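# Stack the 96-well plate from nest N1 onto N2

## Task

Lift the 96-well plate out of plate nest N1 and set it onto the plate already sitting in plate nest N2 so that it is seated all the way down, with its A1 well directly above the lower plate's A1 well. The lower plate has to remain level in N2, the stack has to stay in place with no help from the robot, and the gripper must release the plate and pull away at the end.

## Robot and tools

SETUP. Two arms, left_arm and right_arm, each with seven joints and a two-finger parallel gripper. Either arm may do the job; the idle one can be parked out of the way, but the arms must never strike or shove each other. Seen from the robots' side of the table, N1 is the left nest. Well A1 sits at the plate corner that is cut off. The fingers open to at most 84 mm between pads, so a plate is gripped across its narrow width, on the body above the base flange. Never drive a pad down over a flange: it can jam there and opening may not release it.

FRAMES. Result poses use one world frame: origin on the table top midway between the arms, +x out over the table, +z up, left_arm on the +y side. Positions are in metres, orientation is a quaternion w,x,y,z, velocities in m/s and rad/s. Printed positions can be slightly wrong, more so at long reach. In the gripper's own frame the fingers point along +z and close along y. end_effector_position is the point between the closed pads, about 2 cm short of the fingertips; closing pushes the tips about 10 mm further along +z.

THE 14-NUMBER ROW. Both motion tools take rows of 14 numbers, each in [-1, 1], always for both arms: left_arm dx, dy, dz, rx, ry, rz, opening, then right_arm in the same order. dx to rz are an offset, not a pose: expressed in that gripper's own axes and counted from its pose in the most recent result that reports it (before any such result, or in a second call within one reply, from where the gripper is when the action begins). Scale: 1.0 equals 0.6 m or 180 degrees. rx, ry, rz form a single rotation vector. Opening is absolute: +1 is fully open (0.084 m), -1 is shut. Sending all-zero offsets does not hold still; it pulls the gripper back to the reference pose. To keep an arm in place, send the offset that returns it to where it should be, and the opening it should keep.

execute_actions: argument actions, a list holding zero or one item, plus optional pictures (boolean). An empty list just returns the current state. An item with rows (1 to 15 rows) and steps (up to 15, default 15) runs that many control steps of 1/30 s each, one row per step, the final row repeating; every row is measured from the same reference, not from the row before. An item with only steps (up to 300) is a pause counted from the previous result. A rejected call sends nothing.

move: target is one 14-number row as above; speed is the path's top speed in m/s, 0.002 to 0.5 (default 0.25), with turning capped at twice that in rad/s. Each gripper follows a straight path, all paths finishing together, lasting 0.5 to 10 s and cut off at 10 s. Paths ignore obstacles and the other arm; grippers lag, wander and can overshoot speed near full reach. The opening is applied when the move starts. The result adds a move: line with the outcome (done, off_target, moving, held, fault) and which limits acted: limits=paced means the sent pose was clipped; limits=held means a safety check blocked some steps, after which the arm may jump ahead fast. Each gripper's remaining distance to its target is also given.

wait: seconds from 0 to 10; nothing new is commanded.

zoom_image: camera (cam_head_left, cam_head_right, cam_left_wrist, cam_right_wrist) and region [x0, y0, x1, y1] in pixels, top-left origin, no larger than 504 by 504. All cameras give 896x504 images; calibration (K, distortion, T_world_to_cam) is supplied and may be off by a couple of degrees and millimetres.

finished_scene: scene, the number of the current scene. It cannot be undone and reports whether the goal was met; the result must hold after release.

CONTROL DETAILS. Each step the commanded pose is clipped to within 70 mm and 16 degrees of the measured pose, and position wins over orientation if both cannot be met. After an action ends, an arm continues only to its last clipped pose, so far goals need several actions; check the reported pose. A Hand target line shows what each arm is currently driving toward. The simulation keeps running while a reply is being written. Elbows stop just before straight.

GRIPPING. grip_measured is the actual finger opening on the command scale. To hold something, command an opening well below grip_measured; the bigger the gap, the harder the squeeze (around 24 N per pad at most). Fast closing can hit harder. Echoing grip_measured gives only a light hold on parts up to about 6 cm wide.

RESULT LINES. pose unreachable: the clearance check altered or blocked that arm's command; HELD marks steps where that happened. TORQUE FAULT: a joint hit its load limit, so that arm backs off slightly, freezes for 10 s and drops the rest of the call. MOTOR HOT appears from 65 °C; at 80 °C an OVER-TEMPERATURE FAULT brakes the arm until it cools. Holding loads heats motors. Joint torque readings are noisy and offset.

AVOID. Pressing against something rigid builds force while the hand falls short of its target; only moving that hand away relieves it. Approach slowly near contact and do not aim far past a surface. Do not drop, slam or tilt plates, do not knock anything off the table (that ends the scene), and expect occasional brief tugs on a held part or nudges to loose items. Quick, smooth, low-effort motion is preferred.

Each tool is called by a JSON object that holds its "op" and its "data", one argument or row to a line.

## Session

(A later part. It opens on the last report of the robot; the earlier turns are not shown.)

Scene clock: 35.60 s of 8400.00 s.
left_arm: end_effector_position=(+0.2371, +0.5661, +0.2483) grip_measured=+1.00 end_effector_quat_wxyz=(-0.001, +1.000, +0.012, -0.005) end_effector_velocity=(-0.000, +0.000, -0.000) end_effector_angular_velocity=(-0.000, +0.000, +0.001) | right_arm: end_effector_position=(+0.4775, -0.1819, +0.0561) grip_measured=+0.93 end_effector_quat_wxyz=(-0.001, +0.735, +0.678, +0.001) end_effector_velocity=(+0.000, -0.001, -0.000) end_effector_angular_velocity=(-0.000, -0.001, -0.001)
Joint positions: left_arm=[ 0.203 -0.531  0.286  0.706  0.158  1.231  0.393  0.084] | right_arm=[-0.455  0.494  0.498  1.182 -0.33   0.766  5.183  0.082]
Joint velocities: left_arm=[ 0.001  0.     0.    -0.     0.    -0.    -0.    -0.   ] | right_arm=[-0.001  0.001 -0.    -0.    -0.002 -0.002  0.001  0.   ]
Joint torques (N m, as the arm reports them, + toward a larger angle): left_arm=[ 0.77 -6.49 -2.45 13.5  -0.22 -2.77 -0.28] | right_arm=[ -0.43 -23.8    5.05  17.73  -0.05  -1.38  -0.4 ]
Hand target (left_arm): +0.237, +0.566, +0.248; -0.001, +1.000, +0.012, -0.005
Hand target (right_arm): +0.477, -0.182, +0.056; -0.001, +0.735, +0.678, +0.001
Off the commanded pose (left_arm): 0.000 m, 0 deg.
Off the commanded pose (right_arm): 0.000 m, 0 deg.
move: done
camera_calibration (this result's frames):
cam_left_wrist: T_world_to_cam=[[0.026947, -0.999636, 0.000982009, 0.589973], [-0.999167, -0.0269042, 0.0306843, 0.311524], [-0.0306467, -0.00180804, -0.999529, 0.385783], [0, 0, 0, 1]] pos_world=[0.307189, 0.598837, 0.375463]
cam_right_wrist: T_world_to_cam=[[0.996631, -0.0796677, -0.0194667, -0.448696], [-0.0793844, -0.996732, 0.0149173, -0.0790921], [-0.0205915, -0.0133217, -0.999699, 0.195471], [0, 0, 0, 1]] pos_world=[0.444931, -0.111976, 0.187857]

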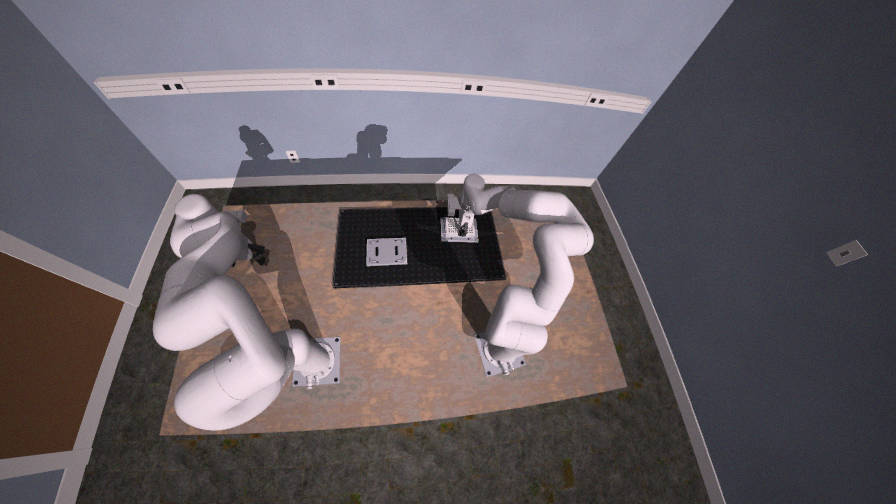

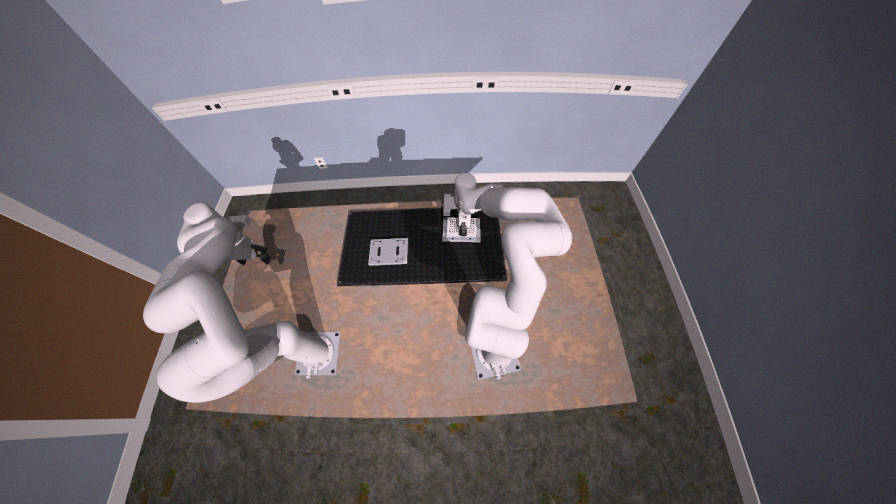

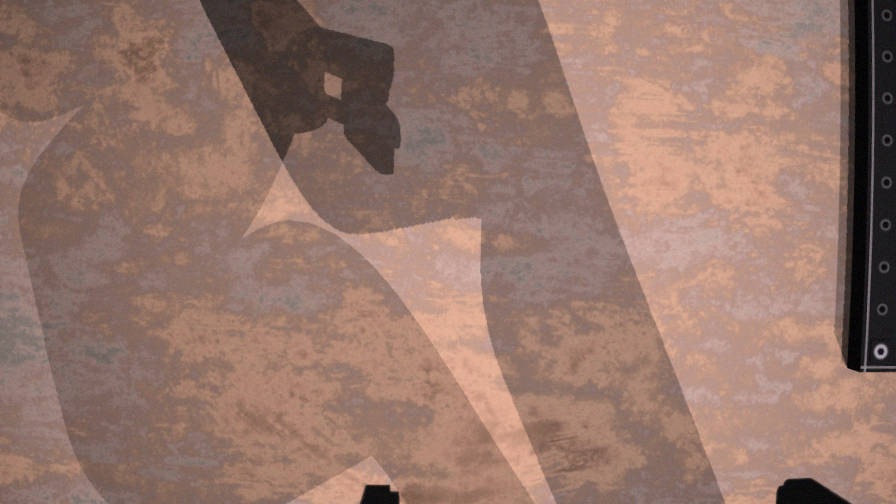

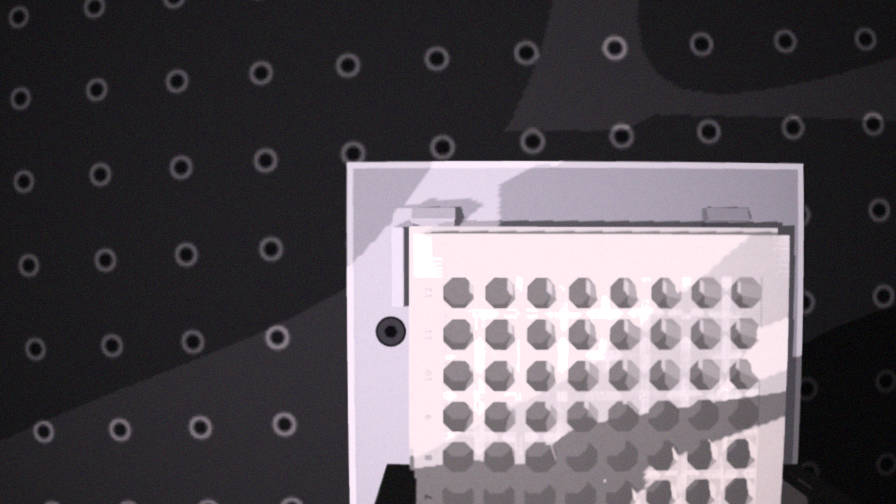

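Seated at the expected height (~13 mm pitch). Release.

{"op": "move", "data": {
  "target": [0,0,0,0,0,0,1,0,0,0,0,0,0,1]
}}

{"op": "move", "data": {
  "target": [0,0,0,0,0,0,1,0,0,-0.03,0,0,0,1],
  "speed": 0.02
}}

{"op": "move", "data": {
  "target": [0,0,0,0,0,0,1,-0.1,-0.15,-0.15,0,0,0,1]
}}

Scene clock: 38.87 s of 8400.00 s.
left_arm: end_effector_position=(+0.2371, +0.5661, +0.2483) grip_measured=+1.00 end_effector_quat_wxyz=(-0.001, +1.000, +0.012, -0.005) end_effector_velocity=(-0.000, +0.000, -0.000) end_effector_angular_velocity=(-0.001, +0.001, +0.000) | right_arm: end_effector_position=(+0.4773, -0.1820, +0.0559) grip_measured=+1.00 end_effector_quat_wxyz=(-0.001, +0.735, +0.678, +0.001) end_effector_velocity=(+0.001, +0.001, +0.002) end_effector_angular_velocity=(+0.002, -0.003, -0.001)
Joint positions: left_arm=[ 0.203 -0.531  0.286  0.706  0.158  1.231  0.393  0.084] | right_arm=[-0.455  0.495  0.498  1.181 -0.33   0.766  5.183  0.084]
Joint velocities: left_arm=[ 0.     0.     0.    -0.001  0.     0.001  0.     0.   ] | right_arm=[ 0.    -0.002  0.002  0.001  0.002 -0.     0.     0.   ]
Joint torques (N m, as the arm reports them, + toward a larger angle): left_arm=[ 1.14 -6.44 -2.35 13.44 -0.21 -2.62 -0.22] | right_arm=[ -0.19 -24.68   5.29  18.     0.    -1.46  -0.52]
Hand target (left_arm): +0.237, +0.566, +0.248; -0.001, +1.000, +0.012, -0.005
Hand target (right_arm): +0.478, -0.182, +0.056; -0.001, +0.735, +0.678, +0.001
Off the commanded pose (left_arm): 0.000 m, 0 deg.
Off the commanded pose (right_arm): 0.000 m, 0 deg.
move: done
camera_calibration (this result's frames):
cam_left_wrist: T_world_to_cam=[[0.0269471, -0.999636, 0.000982056, 0.589973], [-0.999167, -0.0269043, 0.0306841, 0.311524], [-0.0306465, -0.00180809, -0.999529, 0.385783], [0, 0, 0, 1]] pos_world=[0.307189, 0.598837, 0.375463]
cam_right_wrist: T_world_to_cam=[[0.996616, -0.079706, -0.0200993, -0.448473], [-0.0794128, -0.996729, 0.0149899, -0.0791353], [-0.0212283, -0.0133431, -0.999686, 0.195509], [0, 0, 0, 1]] pos_world=[0.444821, -0.112014, 0.187619]

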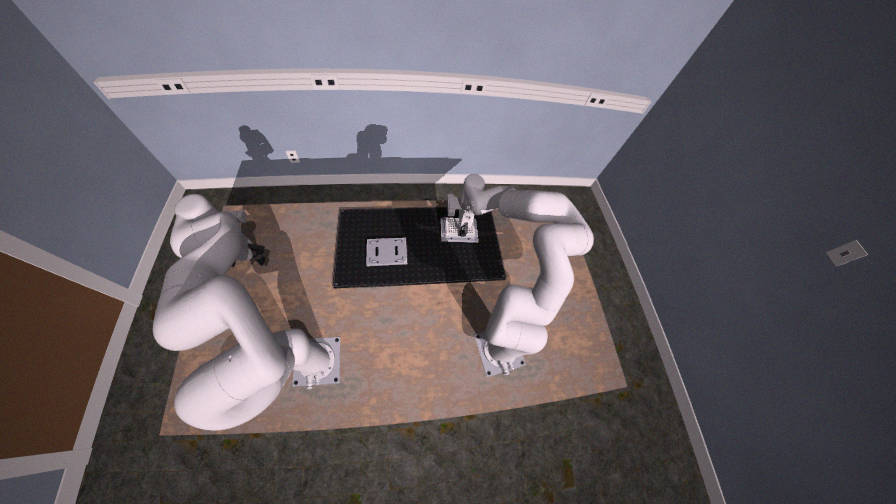

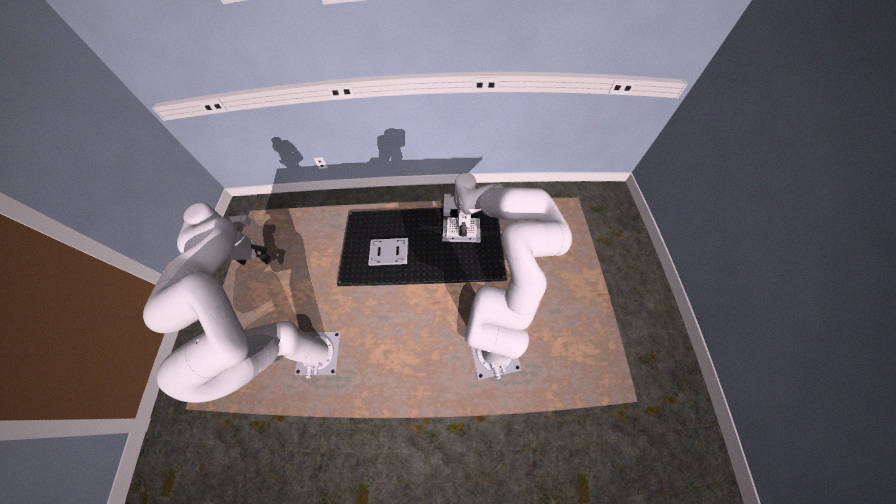

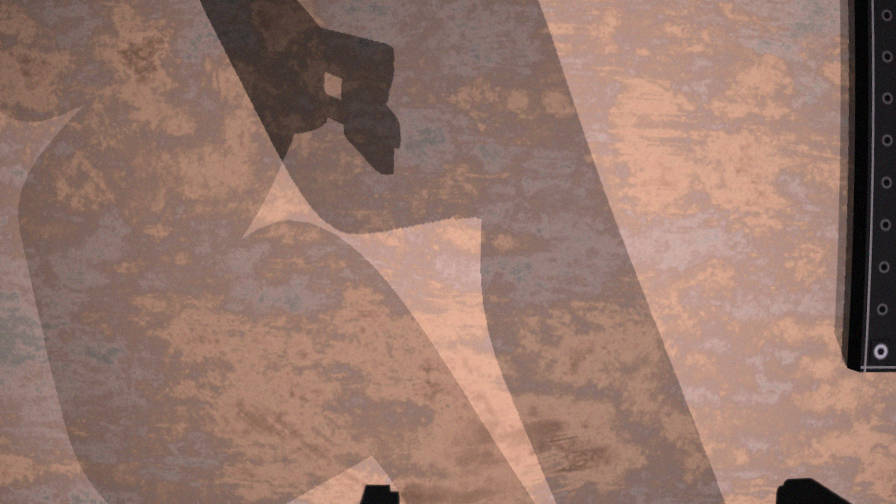

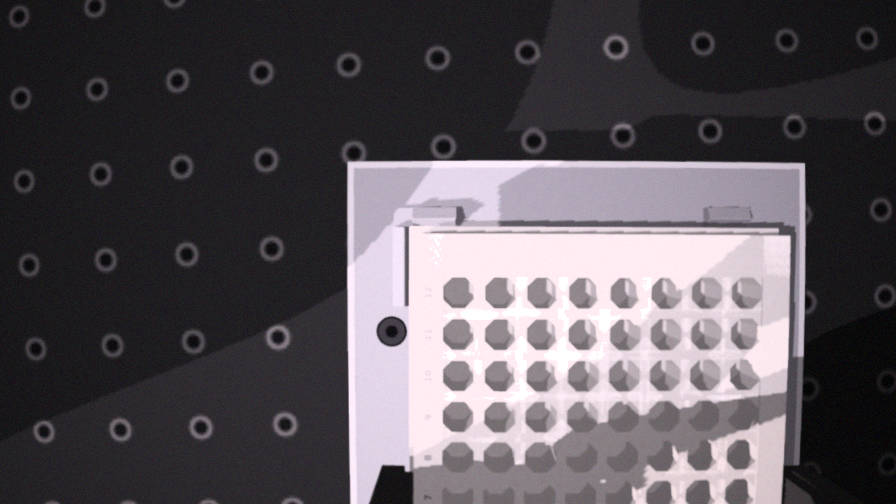

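Scene clock: 40.10 s of 8400.00 s.
left_arm: end_effector_position=(+0.2371, +0.5661, +0.2483) grip_measured=+1.00 end_effector_quat_wxyz=(-0.001, +1.000, +0.012, -0.005) end_effector_velocity=(+0.000, +0.000, +0.000) end_effector_angular_velocity=(+0.000, -0.000, -0.001) | right_arm: end_effector_position=(+0.4773, -0.1820, +0.0736) grip_measured=+1.00 end_effector_quat_wxyz=(-0.001, +0.735, +0.678, +0.001) end_effector_velocity=(-0.001, -0.000, +0.001) end_effector_angular_velocity=(+0.000, +0.003, -0.001)
Joint positions: left_arm=[ 0.203 -0.531  0.286  0.706  0.158  1.231  0.393  0.084] | right_arm=[-0.467  0.46   0.514  1.188 -0.305  0.804  5.167  0.084]
Joint velocities: left_arm=[ 0.     0.    -0.     0.001  0.    -0.     0.001 -0.   ] | right_arm=[-0.002 -0.004  0.002 -0.001  0.004  0.005 -0.002 -0.   ]
Joint torques (N m, as the arm reports them, + toward a larger angle): left_arm=[ 0.48 -6.5  -2.37 13.42 -0.3  -2.66 -0.16] | right_arm=[ -0.47 -24.48   4.86  18.38   0.02  -1.66  -0.45]
Hand target (left_arm): +0.237, +0.566, +0.248; -0.001, +1.000, +0.012, -0.005
Hand target (right_arm): +0.477, -0.182, +0.074; -0.001, +0.735, +0.678, +0.001
Off the commanded pose (left_arm): 0.000 m, 0 deg.
Off the commanded pose (right_arm): 0.000 m, 0 deg.
move: done
camera_calibration (this result's frames):
cam_left_wrist: T_world_to_cam=[[0.0269472, -0.999636, 0.000981906, 0.589973], [-0.999167, -0.0269044, 0.030684, 0.311524], [-0.0306464, -0.00180793, -0.999529, 0.385783], [0, 0, 0, 1]] pos_world=[0.307189, 0.598837, 0.375463]
cam_right_wrist: T_world_to_cam=[[0.996619, -0.0796514, -0.0201312, -0.4481], [-0.0793591, -0.996734, 0.0149234, -0.0794179], [-0.0212541, -0.0132754, -0.999686, 0.21328], [0, 0, 0, 1]] pos_world=[0.444816, -0.112019, 0.205377]

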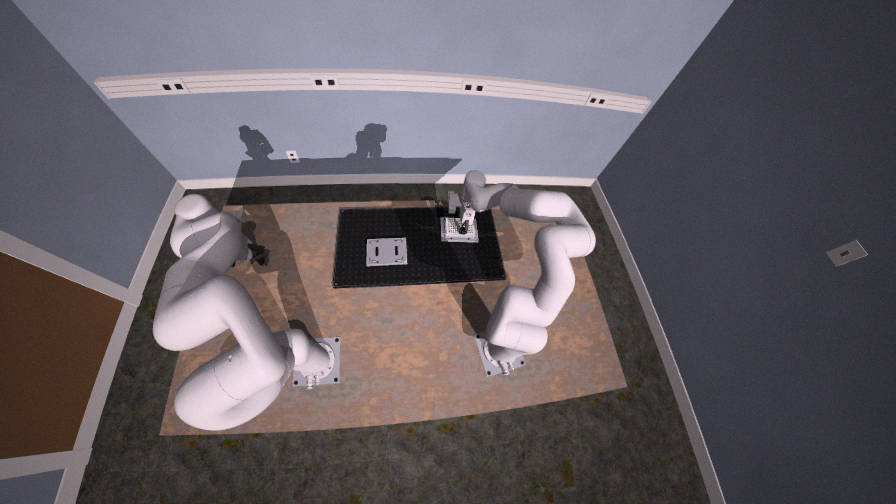

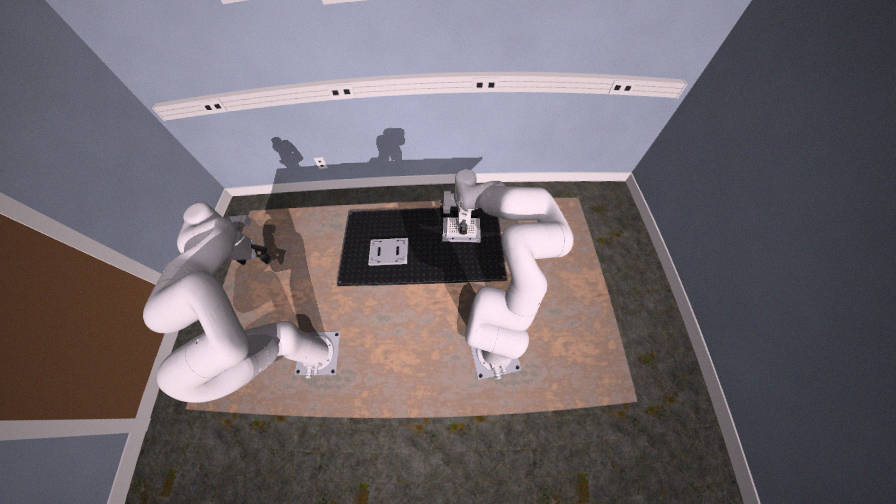

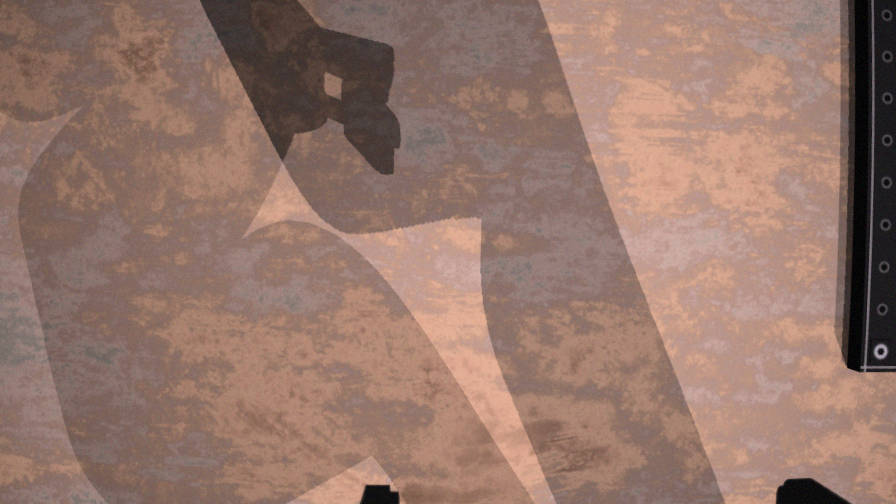

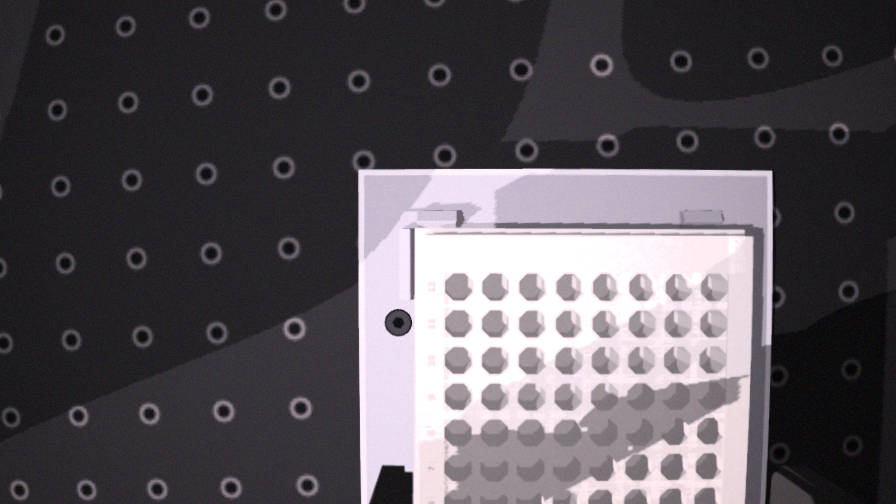

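Scene clock: 41.43 s of 8400.00 s.
left_arm: end_effector_position=(+0.2371, +0.5661, +0.2483) grip_measured=+1.00 end_effector_quat_wxyz=(-0.001, +1.000, +0.012, -0.005) end_effector_velocity=(-0.000, +0.000, -0.000) end_effector_angular_velocity=(-0.001, +0.000, +0.003) | right_arm: end_effector_position=(+0.3832, -0.2345, +0.1636) grip_measured=+1.00 end_effector_quat_wxyz=(-0.001, +0.735, +0.678, +0.001) end_effector_velocity=(-0.000, -0.001, +0.003) end_effector_angular_velocity=(+0.002, -0.006, +0.001)
Joint positions: left_arm=[ 0.203 -0.531  0.286  0.706  0.158  1.231  0.393  0.084] | right_arm=[-0.626 -0.051  0.546  0.873  0.036  0.917  4.846  0.084]
Joint velocities: left_arm=[ 0.     0.     0.002 -0.     0.    -0.    -0.001  0.   ] | right_arm=[-0.001 -0.011 -0.003 -0.004  0.009 -0.    -0.01   0.   ]
Joint torques (N m, as the arm reports them, + toward a larger angle): left_arm=[ 0.89 -6.4  -2.4  13.37 -0.4  -2.67 -0.21] | right_arm=[ -0.31 -14.75   0.01  20.38  -0.05  -1.44  -0.43]
Hand target (left_arm): +0.237, +0.566, +0.248; -0.001, +1.000, +0.012, -0.005
Hand target (right_arm): +0.383, -0.235, +0.164; -0.001, +0.735, +0.678, +0.001
Off the commanded pose (left_arm): 0.000 m, 0 deg.
Off the commanded pose (right_arm): 0.001 m, 0 deg.
move: done
camera_calibration (this result's frames):
cam_left_wrist: T_world_to_cam=[[0.0269471, -0.999636, 0.000981856, 0.589973], [-0.999167, -0.0269043, 0.0306839, 0.311524], [-0.0306463, -0.00180788, -0.999529, 0.385783], [0, 0, 0, 1]] pos_world=[0.307189, 0.598837, 0.375463]
cam_right_wrist: T_world_to_cam=[[0.996683, -0.0788729, -0.0200732, -0.356479], [-0.0785813, -0.996796, 0.0149237, -0.140876], [-0.0211859, -0.0132969, -0.999687, 0.300516], [0, 0, 0, 1]] pos_world=[0.350593, -0.164545, 0.295368]

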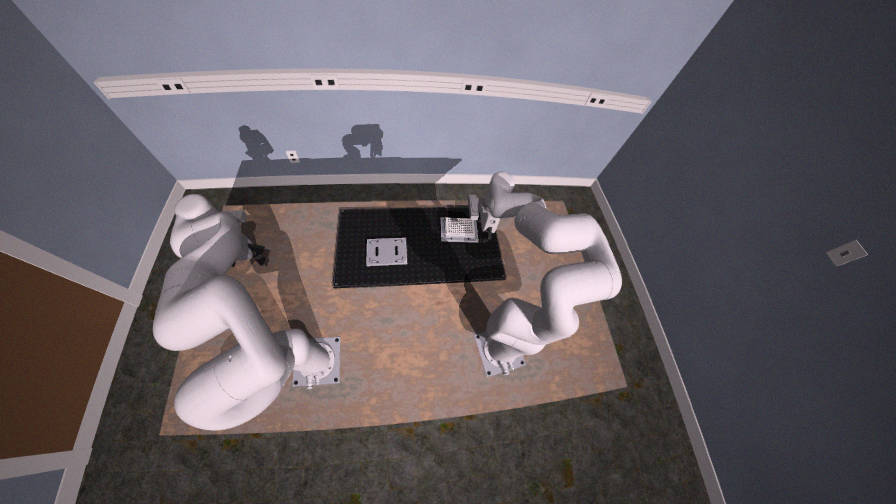

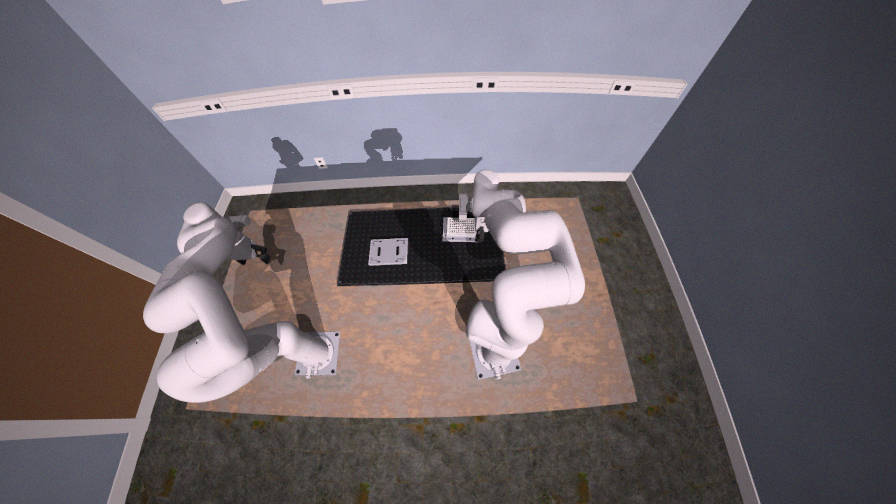

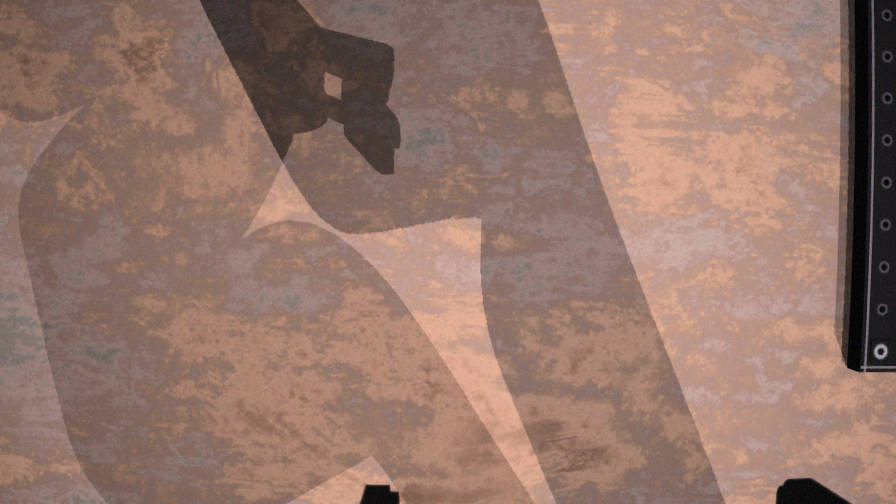

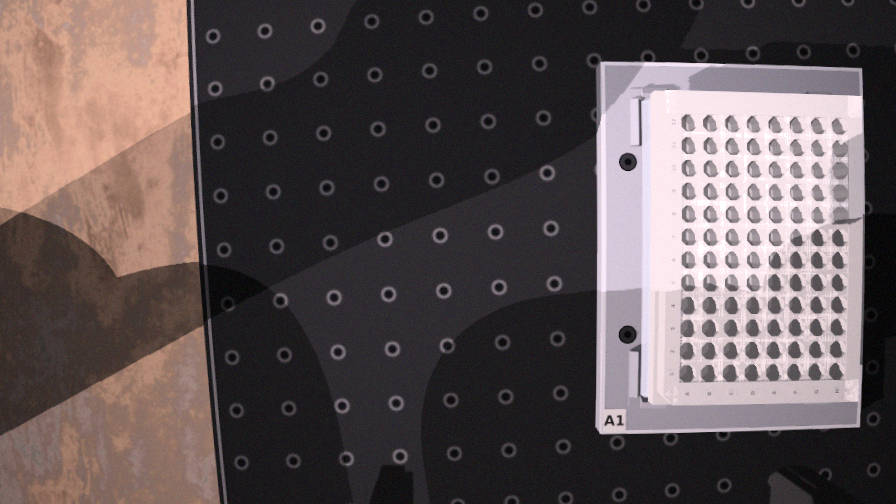

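{"op": "finished_scene", "data": {
  "scene": 2
}}

The scene is finished: the task was done.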